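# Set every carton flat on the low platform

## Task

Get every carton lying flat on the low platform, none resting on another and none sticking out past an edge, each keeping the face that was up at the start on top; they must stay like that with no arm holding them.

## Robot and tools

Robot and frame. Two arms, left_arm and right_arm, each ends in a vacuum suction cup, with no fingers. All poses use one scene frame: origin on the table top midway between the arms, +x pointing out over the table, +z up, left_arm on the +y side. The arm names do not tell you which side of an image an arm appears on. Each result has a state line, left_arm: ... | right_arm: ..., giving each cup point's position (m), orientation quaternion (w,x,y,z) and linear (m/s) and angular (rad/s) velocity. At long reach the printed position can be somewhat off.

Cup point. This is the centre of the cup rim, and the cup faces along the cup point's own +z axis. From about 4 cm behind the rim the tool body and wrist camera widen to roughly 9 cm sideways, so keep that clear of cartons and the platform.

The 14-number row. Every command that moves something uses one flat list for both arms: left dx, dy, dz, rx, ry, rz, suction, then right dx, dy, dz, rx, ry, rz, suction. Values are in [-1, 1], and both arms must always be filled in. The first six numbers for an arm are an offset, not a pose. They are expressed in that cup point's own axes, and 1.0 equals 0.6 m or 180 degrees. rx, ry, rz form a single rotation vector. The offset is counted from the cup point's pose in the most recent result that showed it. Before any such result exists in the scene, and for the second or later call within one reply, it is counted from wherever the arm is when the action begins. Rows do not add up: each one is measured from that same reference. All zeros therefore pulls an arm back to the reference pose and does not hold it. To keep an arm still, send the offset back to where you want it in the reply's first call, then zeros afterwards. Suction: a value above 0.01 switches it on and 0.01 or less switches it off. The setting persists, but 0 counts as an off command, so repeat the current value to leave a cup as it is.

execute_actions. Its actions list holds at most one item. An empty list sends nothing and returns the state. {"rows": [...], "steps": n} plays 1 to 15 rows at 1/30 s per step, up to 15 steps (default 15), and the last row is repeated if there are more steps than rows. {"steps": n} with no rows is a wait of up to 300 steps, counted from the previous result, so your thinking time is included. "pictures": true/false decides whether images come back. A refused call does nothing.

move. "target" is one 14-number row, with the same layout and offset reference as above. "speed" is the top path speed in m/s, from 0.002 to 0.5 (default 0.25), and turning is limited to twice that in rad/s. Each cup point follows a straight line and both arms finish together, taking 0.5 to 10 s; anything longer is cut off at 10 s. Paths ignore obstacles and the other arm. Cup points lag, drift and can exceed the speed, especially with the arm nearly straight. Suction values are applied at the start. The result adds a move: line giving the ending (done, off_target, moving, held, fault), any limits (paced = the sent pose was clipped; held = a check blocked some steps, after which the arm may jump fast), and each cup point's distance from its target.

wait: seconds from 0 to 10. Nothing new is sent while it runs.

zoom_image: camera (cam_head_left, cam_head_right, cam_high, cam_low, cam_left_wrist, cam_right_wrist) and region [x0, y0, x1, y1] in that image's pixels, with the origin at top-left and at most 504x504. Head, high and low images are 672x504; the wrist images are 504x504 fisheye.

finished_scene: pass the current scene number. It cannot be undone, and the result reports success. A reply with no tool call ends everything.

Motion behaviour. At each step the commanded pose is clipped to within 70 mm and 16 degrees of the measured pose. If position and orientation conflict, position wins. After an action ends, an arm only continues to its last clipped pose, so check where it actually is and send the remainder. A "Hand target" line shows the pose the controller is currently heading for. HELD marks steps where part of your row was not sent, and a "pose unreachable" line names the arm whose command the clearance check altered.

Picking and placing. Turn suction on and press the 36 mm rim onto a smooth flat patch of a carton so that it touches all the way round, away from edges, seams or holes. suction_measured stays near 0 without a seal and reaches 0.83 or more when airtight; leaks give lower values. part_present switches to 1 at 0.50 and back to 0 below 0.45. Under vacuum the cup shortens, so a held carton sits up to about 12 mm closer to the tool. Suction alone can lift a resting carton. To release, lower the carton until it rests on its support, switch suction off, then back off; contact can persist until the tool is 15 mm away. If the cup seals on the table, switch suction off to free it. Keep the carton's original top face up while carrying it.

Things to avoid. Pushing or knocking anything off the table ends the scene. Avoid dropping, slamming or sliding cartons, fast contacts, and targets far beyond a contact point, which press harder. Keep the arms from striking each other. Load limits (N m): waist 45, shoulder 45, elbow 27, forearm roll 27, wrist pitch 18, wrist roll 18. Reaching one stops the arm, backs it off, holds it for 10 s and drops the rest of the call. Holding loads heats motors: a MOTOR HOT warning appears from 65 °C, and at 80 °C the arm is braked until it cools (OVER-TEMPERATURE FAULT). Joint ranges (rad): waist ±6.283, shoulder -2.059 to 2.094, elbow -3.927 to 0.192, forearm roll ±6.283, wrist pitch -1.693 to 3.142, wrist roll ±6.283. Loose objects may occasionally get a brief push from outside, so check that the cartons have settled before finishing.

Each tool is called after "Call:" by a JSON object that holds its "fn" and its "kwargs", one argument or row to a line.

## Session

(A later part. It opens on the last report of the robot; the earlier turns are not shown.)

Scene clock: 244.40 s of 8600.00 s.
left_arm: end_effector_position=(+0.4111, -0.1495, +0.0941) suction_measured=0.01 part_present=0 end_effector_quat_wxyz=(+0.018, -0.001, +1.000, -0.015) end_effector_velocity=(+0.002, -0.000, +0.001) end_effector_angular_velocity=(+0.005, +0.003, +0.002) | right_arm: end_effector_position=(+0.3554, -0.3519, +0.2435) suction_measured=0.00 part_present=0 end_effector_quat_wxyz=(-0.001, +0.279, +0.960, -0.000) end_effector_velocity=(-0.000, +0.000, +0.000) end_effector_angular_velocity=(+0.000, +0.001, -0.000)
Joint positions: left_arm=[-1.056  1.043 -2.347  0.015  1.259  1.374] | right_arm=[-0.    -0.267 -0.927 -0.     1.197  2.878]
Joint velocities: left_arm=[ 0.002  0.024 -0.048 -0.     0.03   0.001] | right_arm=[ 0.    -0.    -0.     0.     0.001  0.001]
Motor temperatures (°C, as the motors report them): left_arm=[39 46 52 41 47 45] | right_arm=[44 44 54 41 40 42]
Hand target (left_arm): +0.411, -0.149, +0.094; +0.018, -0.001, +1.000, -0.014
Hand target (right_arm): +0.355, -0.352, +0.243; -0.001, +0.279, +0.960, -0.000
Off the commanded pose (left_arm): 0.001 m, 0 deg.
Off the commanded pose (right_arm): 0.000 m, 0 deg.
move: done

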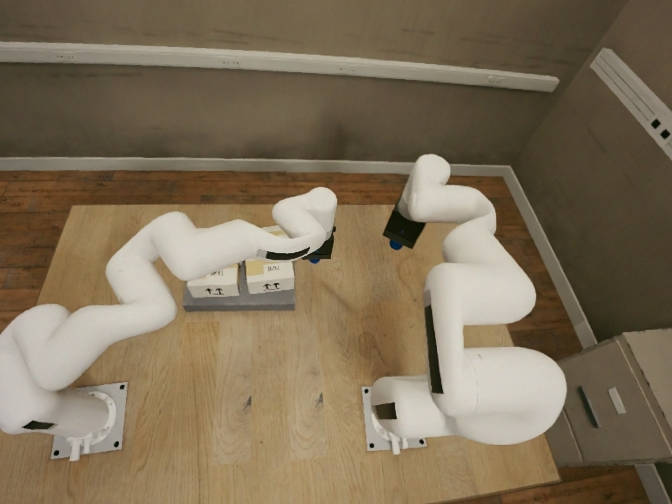

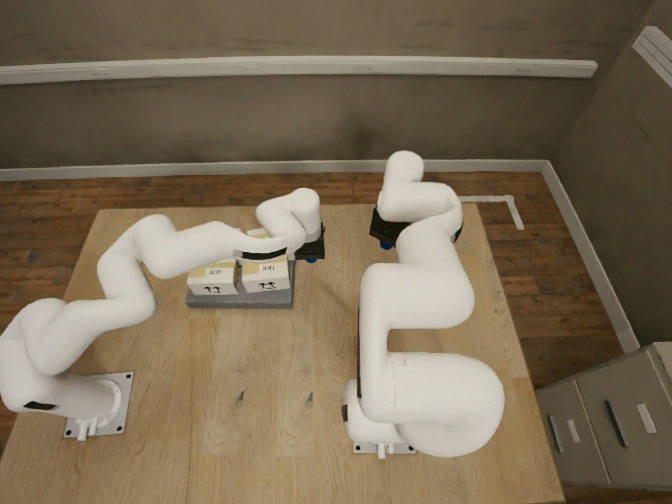

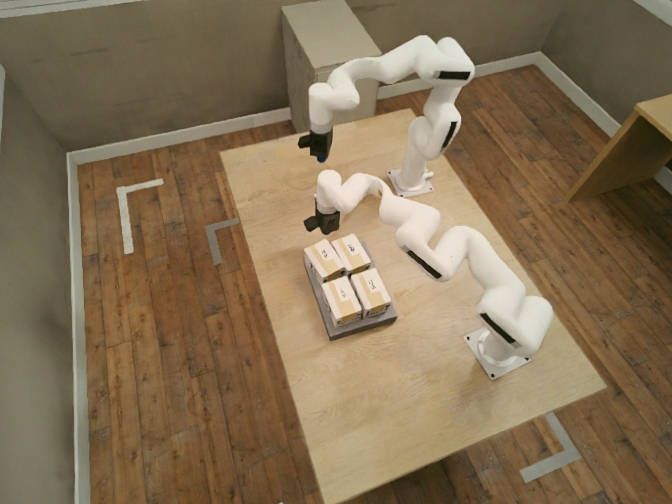

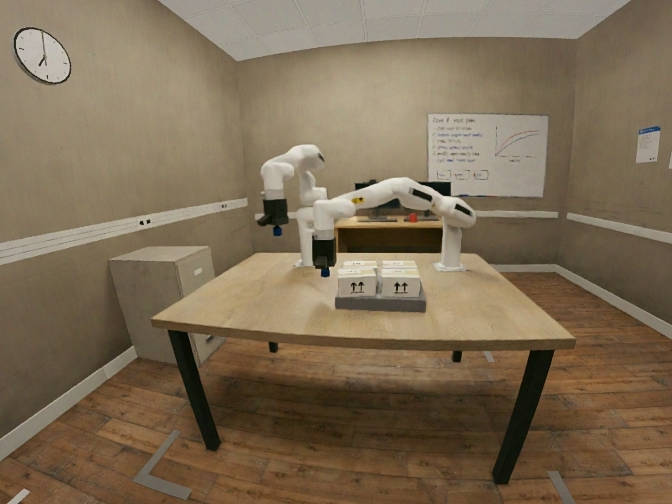

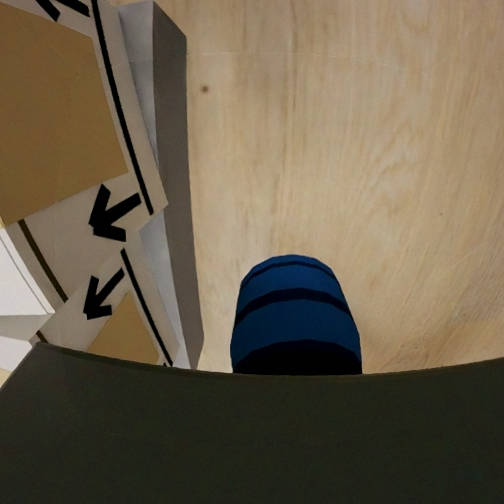

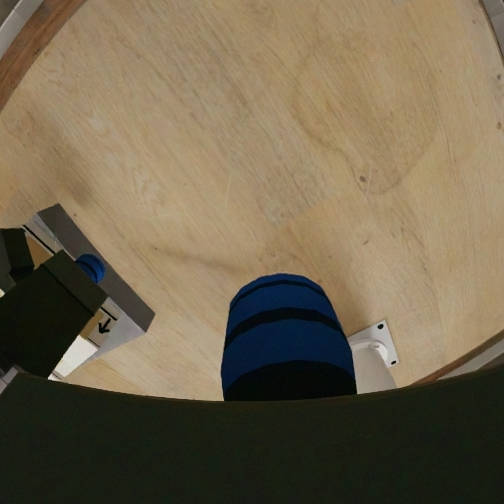

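Call:
{"fn": "move", "kwargs": {
  "target": [-0.025,0.03,0,0,0,0,0,0,0,0,0,0,0,0],
  "speed": 0.05
}}

Call:
{"fn": "move", "kwargs": {
  "target": [0,0.048,0,0,0,0,0,0,0,0,0,0,0,0],
  "speed": 0.015
}}

Call:
{"fn": "move", "kwargs": {
  "target": [0,-0.08,0,0,0,0,0,0,0,0,0,0,0,0],
  "speed": 0.06
}}

Scene clock: 249.40 s of 8600.00 s.
left_arm: end_effector_position=(+0.4259, -0.1317, +0.0941) suction_measured=0.01 part_present=0 end_effector_quat_wxyz=(+0.018, -0.001, +1.000, -0.014) end_effector_velocity=(-0.001, -0.000, +0.000) end_effector_angular_velocity=(-0.001, -0.000, -0.002) | right_arm: end_effector_position=(+0.3554, -0.3519, +0.2435) suction_measured=0.00 part_present=0 end_effector_quat_wxyz=(-0.001, +0.279, +0.960, -0.000) end_effector_velocity=(+0.000, +0.000, +0.000) end_effector_angular_velocity=(+0.000, -0.000, -0.000)
Joint positions: left_arm=[-1.023  0.993 -2.258  0.014  1.22   1.407] | right_arm=[-0.    -0.267 -0.927 -0.     1.197  2.878]
Joint velocities: left_arm=[-0.001 -0.004  0.007 -0.    -0.004  0.001] | right_arm=[-0. -0.  0.  0. -0.  0.]
Motor temperatures (°C, as the motors report them): left_arm=[39 46 52 41 47 45] | right_arm=[44 44 54 41 40 42]
Hand target (left_arm): +0.426, -0.132, +0.094; +0.018, -0.001, +1.000, -0.014
Hand target (right_arm): +0.355, -0.352, +0.243; -0.001, +0.279, +0.960, -0.000
Off the commanded pose (left_arm): 0.000 m, 0 deg.
Off the commanded pose (right_arm): 0.000 m, 0 deg.
After step 90, 1.23 s passed at rest.
move: done

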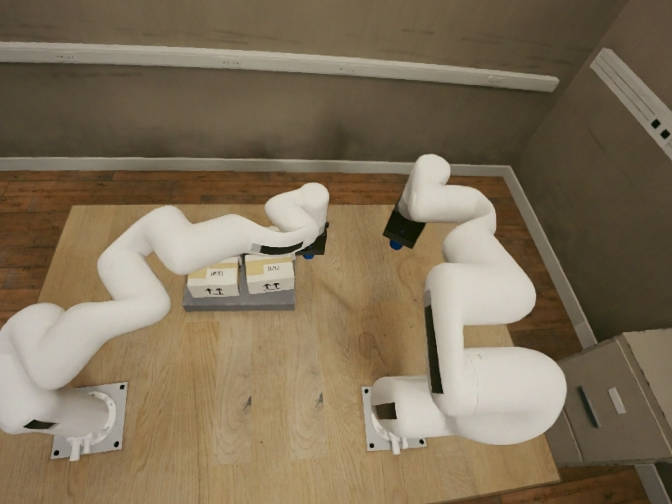

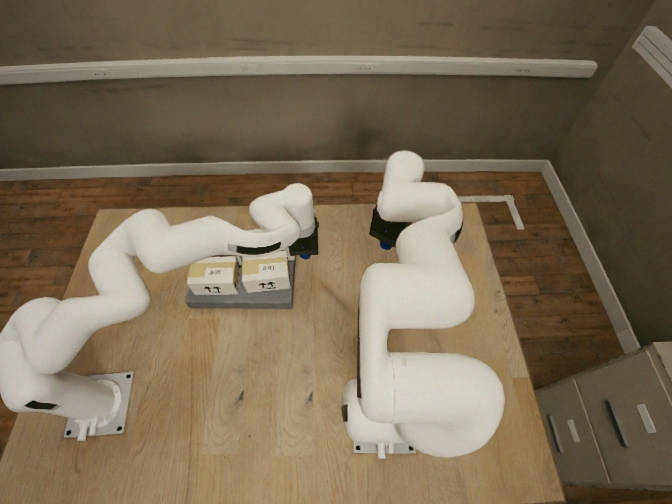

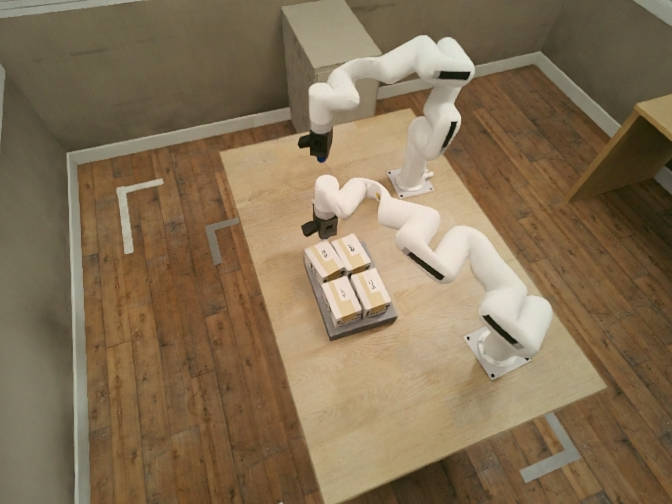

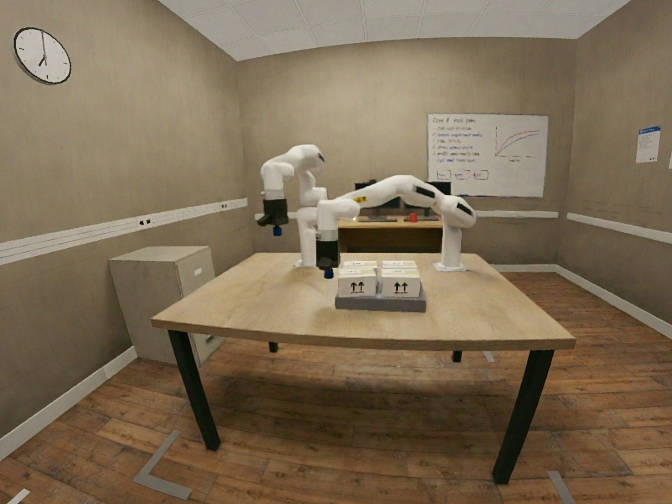

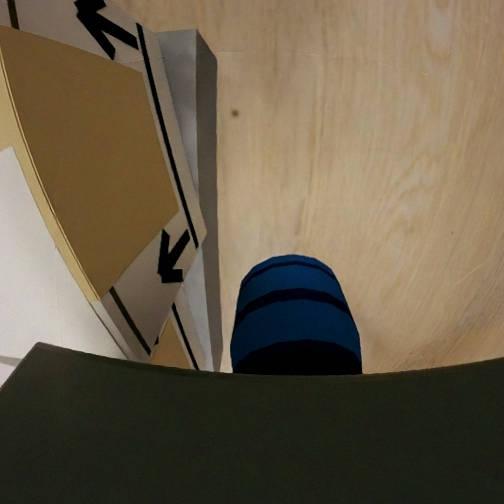

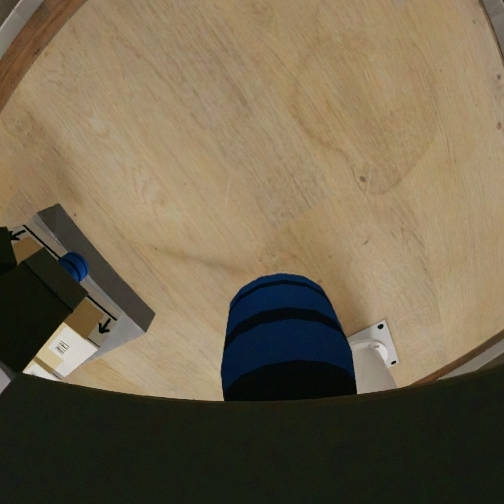

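Scene clock: 251.53 s of 8600.00 s.
left_arm: end_effector_position=(+0.4260, -0.1030, +0.0933) suction_measured=0.01 part_present=0 end_effector_quat_wxyz=(+0.018, -0.000, +1.000, -0.014) end_effector_velocity=(-0.000, +0.000, -0.001) end_effector_angular_velocity=(-0.001, -0.001, -0.001) | right_arm: end_effector_position=(+0.3554, -0.3519, +0.2435) suction_measured=0.00 part_present=0 end_effector_quat_wxyz=(-0.001, +0.279, +0.960, -0.000) end_effector_velocity=(-0.000, -0.000, +0.000) end_effector_angular_velocity=(+0.000, +0.000, -0.000)
Joint positions: left_arm=[-0.998  0.854 -2.014  0.013  1.114  1.431] | right_arm=[-0.    -0.267 -0.927 -0.     1.197  2.878]
Joint velocities: left_arm=[ 0.    -0.002  0.007  0.    -0.005  0.001] | right_arm=[-0. -0.  0.  0.  0.  0.]
Motor temperatures (°C, as the motors report them): left_arm=[39 46 52 41 47 45] | right_arm=[44 44 54 41 40 42]
Hand target (left_arm): +0.426, -0.103, +0.093; +0.018, -0.000, +1.000, -0.014
Hand target (right_arm): +0.355, -0.352, +0.243; -0.001, +0.279, +0.960, -0.000
Off the commanded pose (left_arm): 0.000 m, 0 deg.
Off the commanded pose (right_arm): 0.000 m, 0 deg.
move: done

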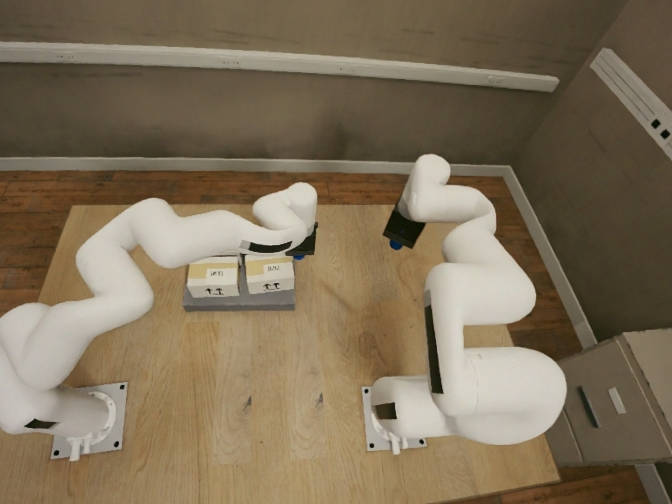

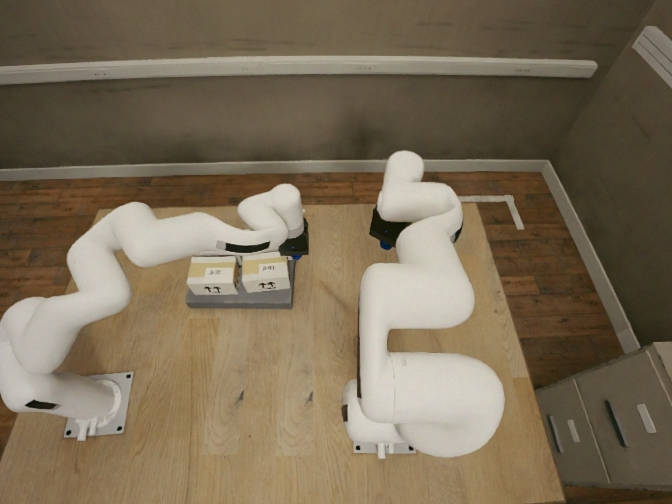

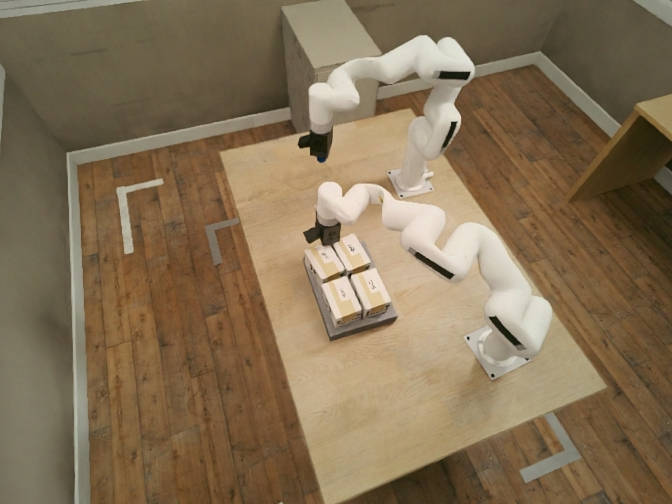

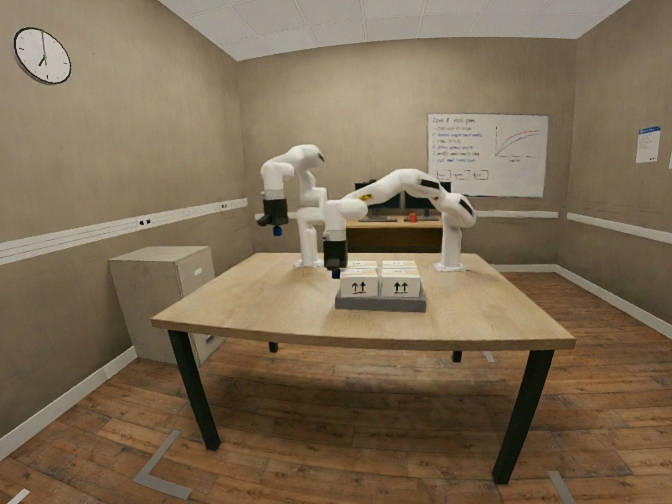

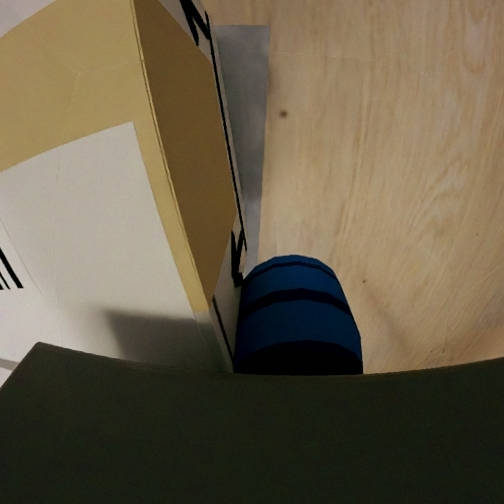

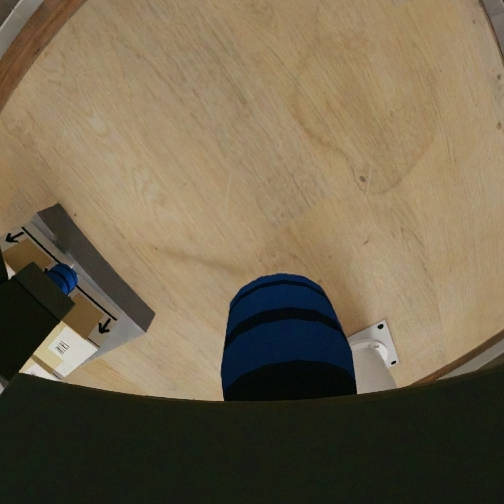

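Scene clock: 252.70 s of 8600.00 s.
left_arm: end_effector_position=(+0.4259, -0.1505, +0.0946) suction_measured=0.01 part_present=0 end_effector_quat_wxyz=(+0.019, -0.001, +1.000, -0.015) end_effector_velocity=(-0.001, -0.003, +0.002) end_effector_angular_velocity=(+0.012, +0.008, -0.003) | right_arm: end_effector_position=(+0.3554, -0.3519, +0.2435) suction_measured=0.00 part_present=0 end_effector_quat_wxyz=(-0.001, +0.279, +0.960, -0.000) end_effector_velocity=(+0.000, +0.000, -0.000) end_effector_angular_velocity=(+0.000, +0.000, +0.000)
Joint positions: left_arm=[-1.039  1.145 -2.53   0.014  1.338  1.392] | right_arm=[-0.    -0.267 -0.927 -0.     1.197  2.878]
Joint velocities: left_arm=[-0.004  0.104 -0.197 -0.     0.107  0.   ] | right_arm=[ 0.  0. -0.  0. -0. -0.]
Motor temperatures (°C, as the motors report them): left_arm=[39 46 52 41 47 45] | right_arm=[44 44 54 41 40 42]
Hand target (left_arm): +0.426, -0.151, +0.095; +0.019, -0.001, +1.000, -0.015
Hand target (right_arm): +0.355, -0.352, +0.243; -0.001, +0.279, +0.960, -0.000
Off the commanded pose (left_arm): 0.001 m, 0 deg.
Off the commanded pose (right_arm): 0.000 m, 0 deg.
move: done

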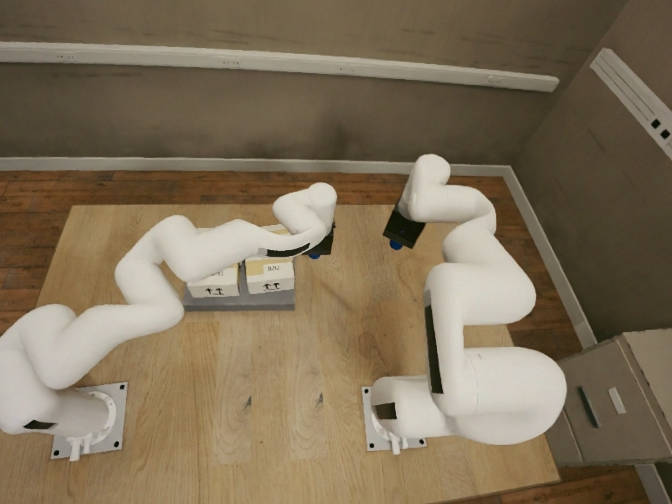

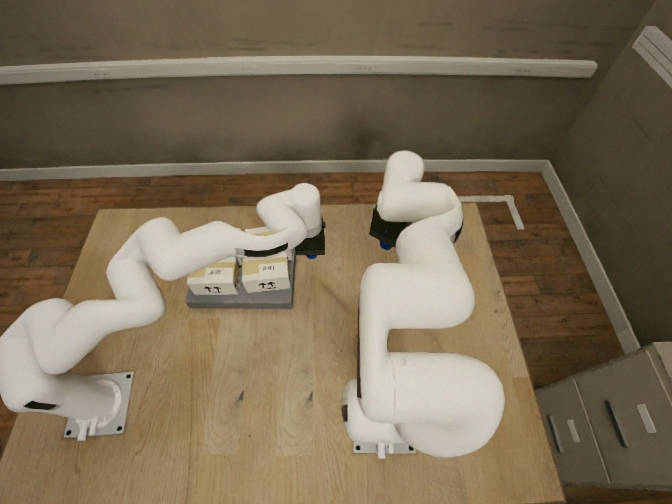

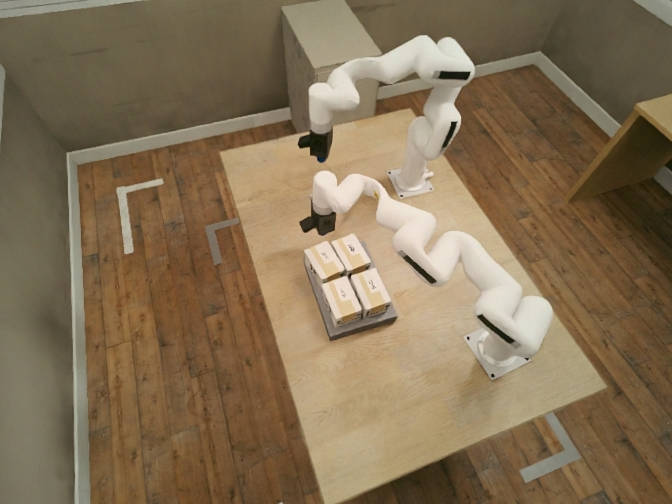

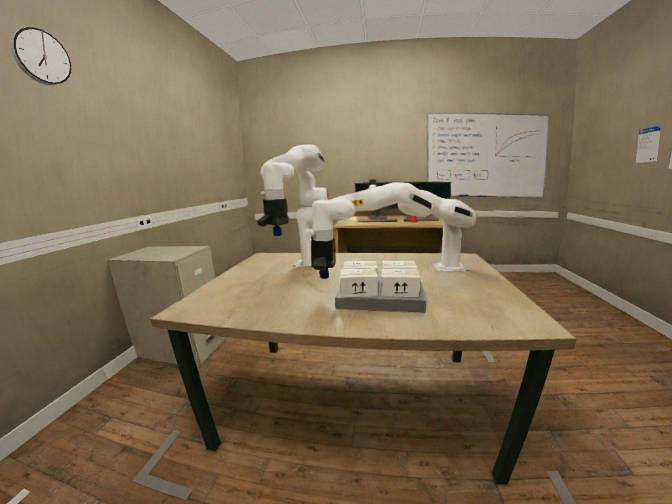

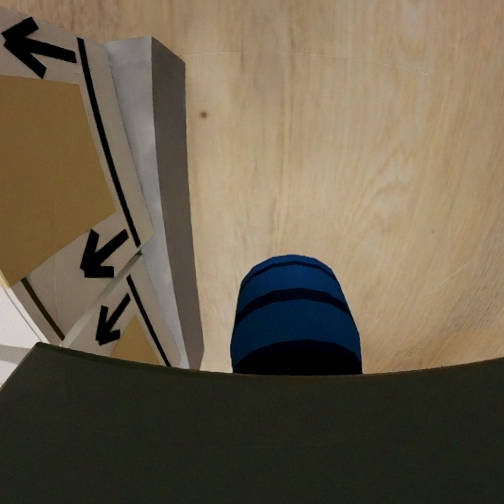

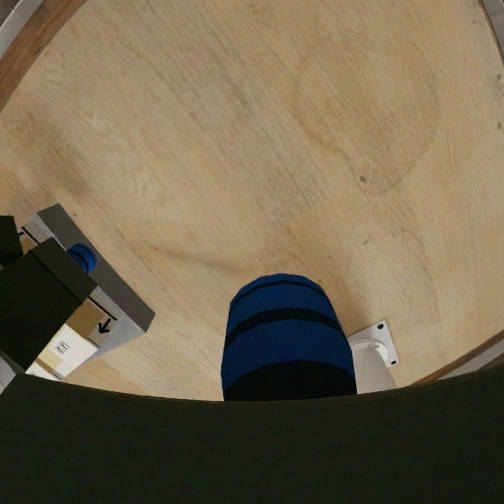

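Call:
{"fn": "move", "kwargs": {
  "target": [0.1,0.05,-0.3,0,0,0,0,0,0,0,0,0,0,0],
  "speed": 0.15
}}

Call:
{"fn": "move", "kwargs": {
  "target": [0.1,0.7,0,0,0,0,0,0,0,0,0,0,0,0]
}}

Call:
{"fn": "zoom_image", "kwargs": {
  "camera": "cam_high",
  "region": [280,210,420,360]
}}

Call:
{"fn": "zoom_image", "kwargs": {
  "camera": "cam_low",
  "region": [310,240,450,330]
}}

Call:
{"fn": "zoom_image", "kwargs": {
  "camera": "cam_head_left",
  "region": [160,200,330,330]
}}

Scene clock: 259.07 s of 8600.00 s.
left_arm: end_effector_position=(+0.3601, -0.1153, +0.2709) suction_measured=0.01 part_present=0 end_effector_quat_wxyz=(+0.019, -0.001, +1.000, -0.015) end_effector_velocity=(+0.001, -0.002, +0.010) end_effector_angular_velocity=(-0.015, -0.009, -0.000) | right_arm: end_effector_position=(+0.3554, -0.3519, +0.2435) suction_measured=0.00 part_present=0 end_effector_quat_wxyz=(-0.001, +0.279, +0.960, -0.000) end_effector_velocity=(+0.000, -0.000, -0.000) end_effector_angular_velocity=(-0.000, +0.000, +0.000)
Joint positions: left_arm=[-1.092  0.696 -2.257  0.016  1.516  1.341] | right_arm=[-0.    -0.267 -0.927 -0.     1.197  2.878]
Joint velocities: left_arm=[-0.    -0.009 -0.009 -0.    -0.     0.   ] | right_arm=[-0.  0. -0. -0. -0. -0.]
Motor temperatures (°C, as the motors report them): left_arm=[39 46 52 41 47 45] | right_arm=[44 44 54 41 40 42]
Hand target (left_arm): +0.360, -0.115, +0.272; +0.019, -0.001, +1.000, -0.016
Hand target (right_arm): +0.355, -0.352, +0.243; -0.001, +0.279, +0.960, -0.000
Off the commanded pose (left_arm): 0.001 m, 0 deg.
Off the commanded pose (right_arm): 0.000 m, 0 deg.
After step 90, 1.60 s passed at rest.
move: done

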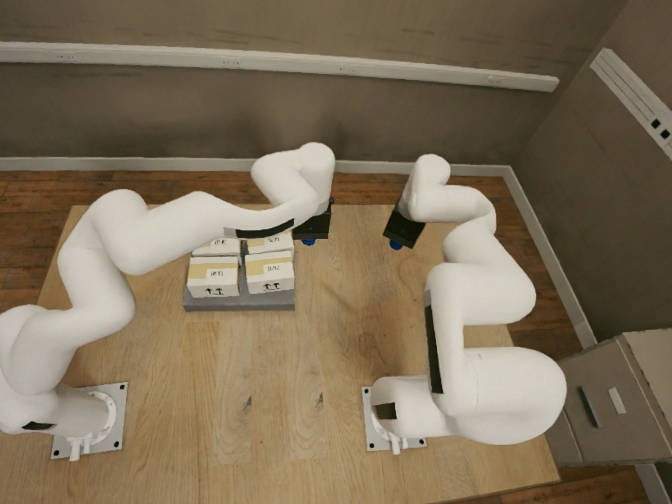

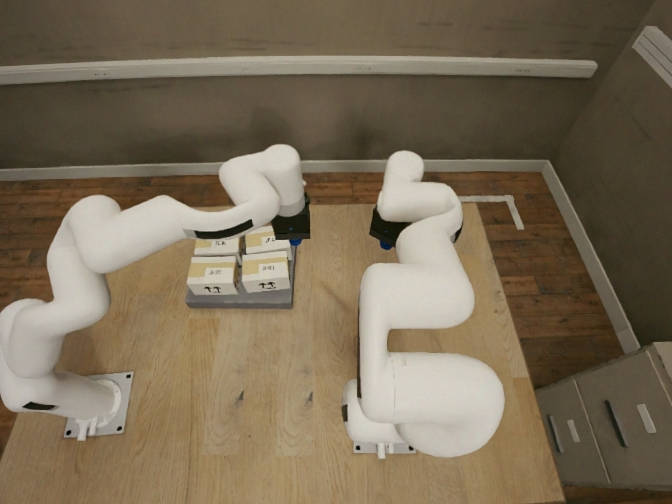

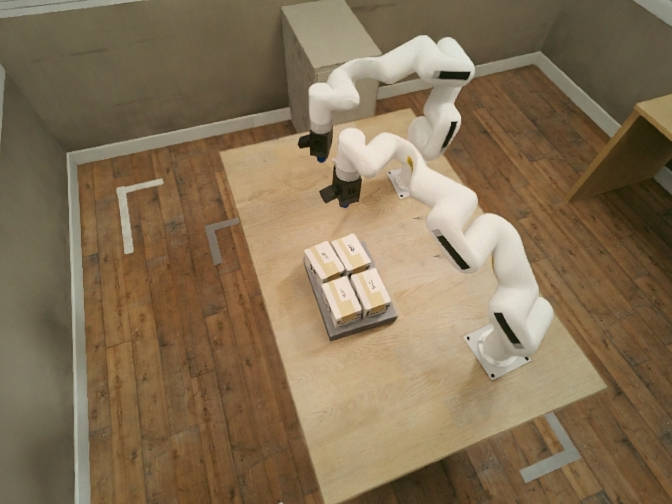

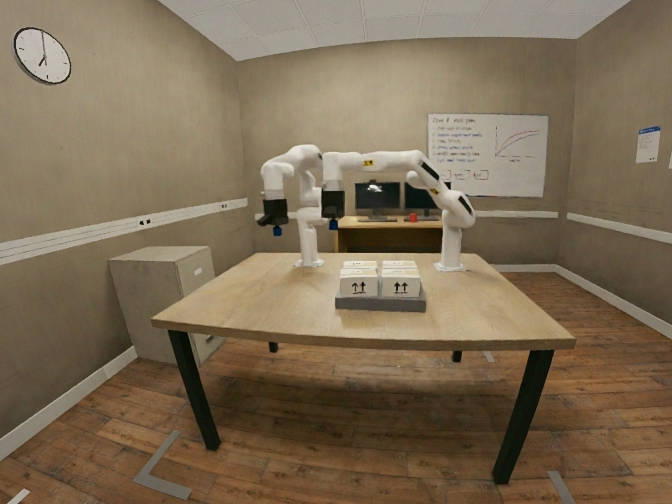

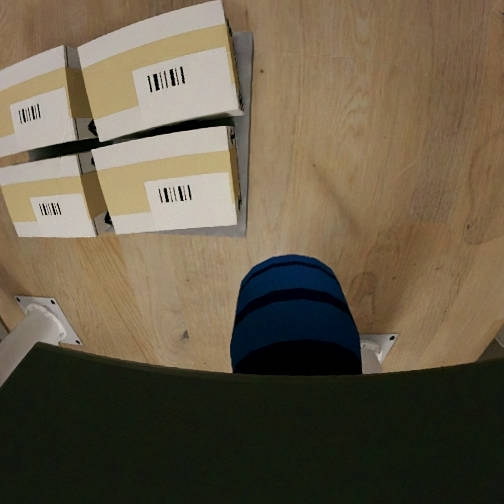

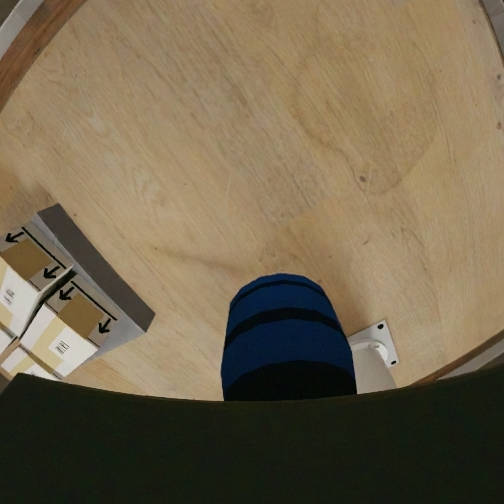

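Scene clock: 261.23 s of 8600.00 s.
left_arm: end_effector_position=(+0.3005, +0.3049, +0.2578) suction_measured=0.01 part_present=0 end_effector_quat_wxyz=(+0.019, -0.001, +1.000, -0.013) end_effector_velocity=(-0.000, +0.002, +0.001) end_effector_angular_velocity=(-0.001, -0.002, +0.001) | right_arm: end_effector_position=(+0.3554, -0.3519, +0.2435) suction_measured=0.00 part_present=0 end_effector_quat_wxyz=(-0.001, +0.279, +0.960, -0.000) end_effector_velocity=(+0.000, -0.000, +0.000) end_effector_angular_velocity=(-0.000, -0.001, +0.001)
Joint positions: left_arm=[-0.502 -0.609 -0.685 -0.007  1.249  1.935] | right_arm=[-0.    -0.267 -0.927 -0.     1.197  2.878]
Joint velocities: left_arm=[ 0.005 -0.005  0.002 -0.001  0.001  0.005] | right_arm=[-0.    -0.     0.    -0.    -0.001 -0.001]
Motor temperatures (°C, as the motors report them): left_arm=[39 46 52 41 47 45] | right_arm=[44 44 54 41 40 42]
Hand target (left_arm): +0.301, +0.305, +0.258; +0.020, -0.001, +1.000, -0.013
Hand target (right_arm): +0.355, -0.352, +0.243; -0.001, +0.279, +0.960, -0.000
Off the commanded pose (left_arm): 0.002 m, 0 deg.
Off the commanded pose (right_arm): 0.000 m, 0 deg.
move: done

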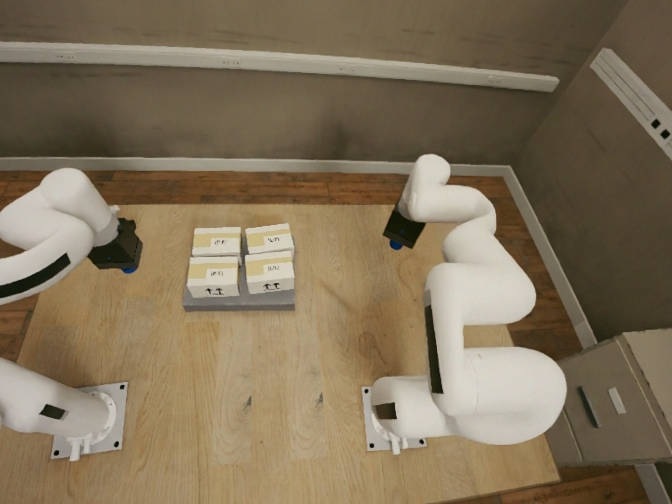

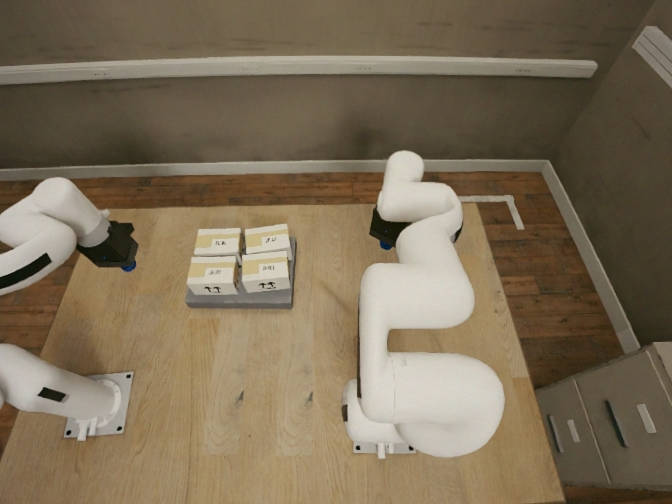

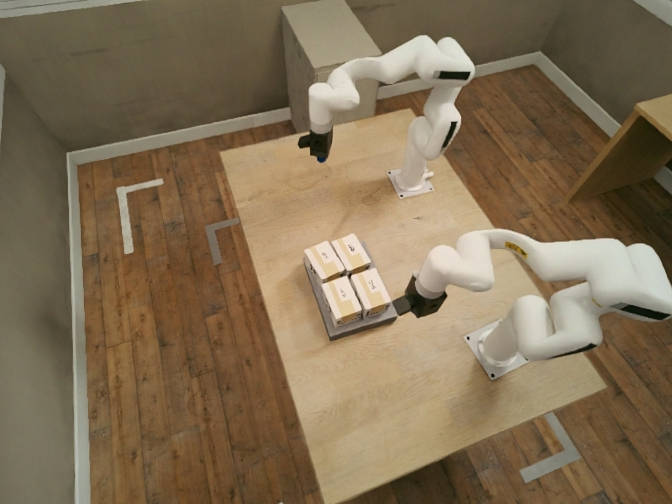

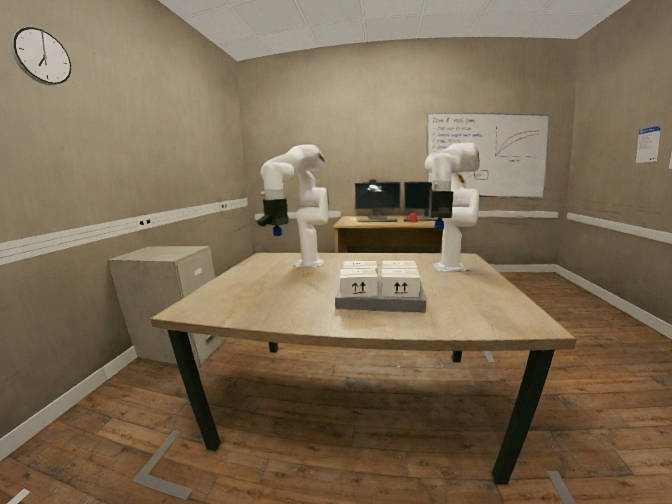

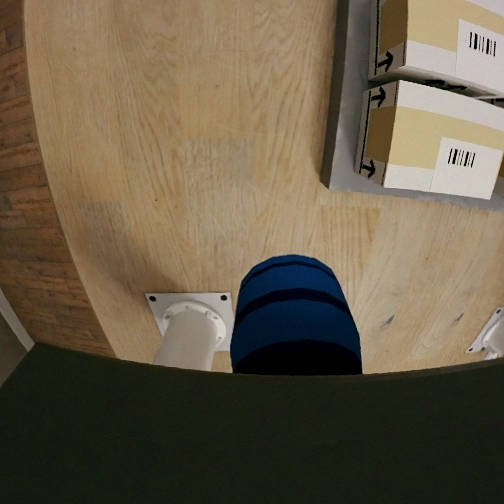

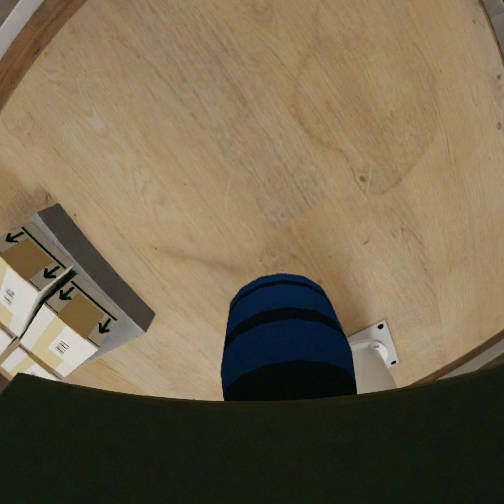

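Region (280, 210, 420, 360) of cam_high's 672x504 image, scaled by 3.360, with more detail than that image has; it fills the left 470 columns of this view, and the rest is white.

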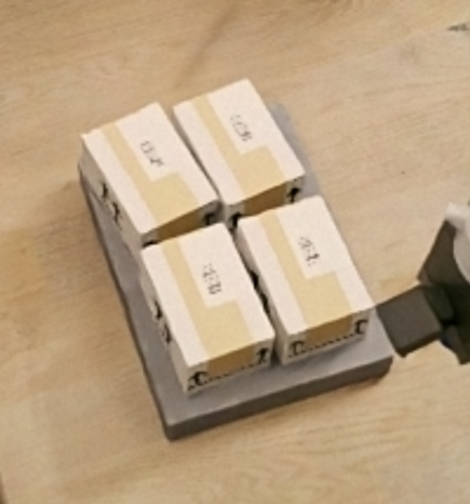

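Region (310, 240, 450, 330) of cam_low's 672x504 image, scaled by 3.600, with more detail than that image has; it fills the top 324 rows of this view, and the rest is white.

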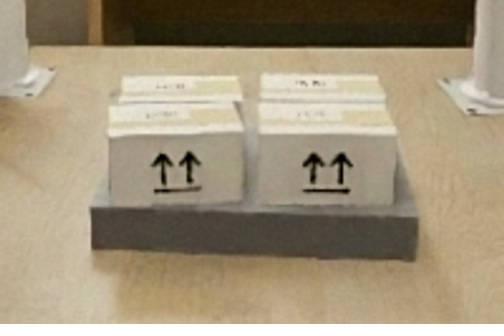

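Region (160, 200, 330, 330) of cam_head_left's 672x504 image, scaled by 2.965, with more detail than that image has; it fills the top 385 rows of this view, and the rest is white.

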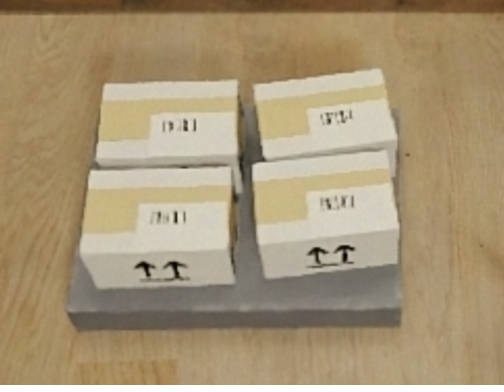

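Call:
{"fn": "finished_scene", "kwargs": {
  "scene": 2
}}

The scene is finished: the task was done.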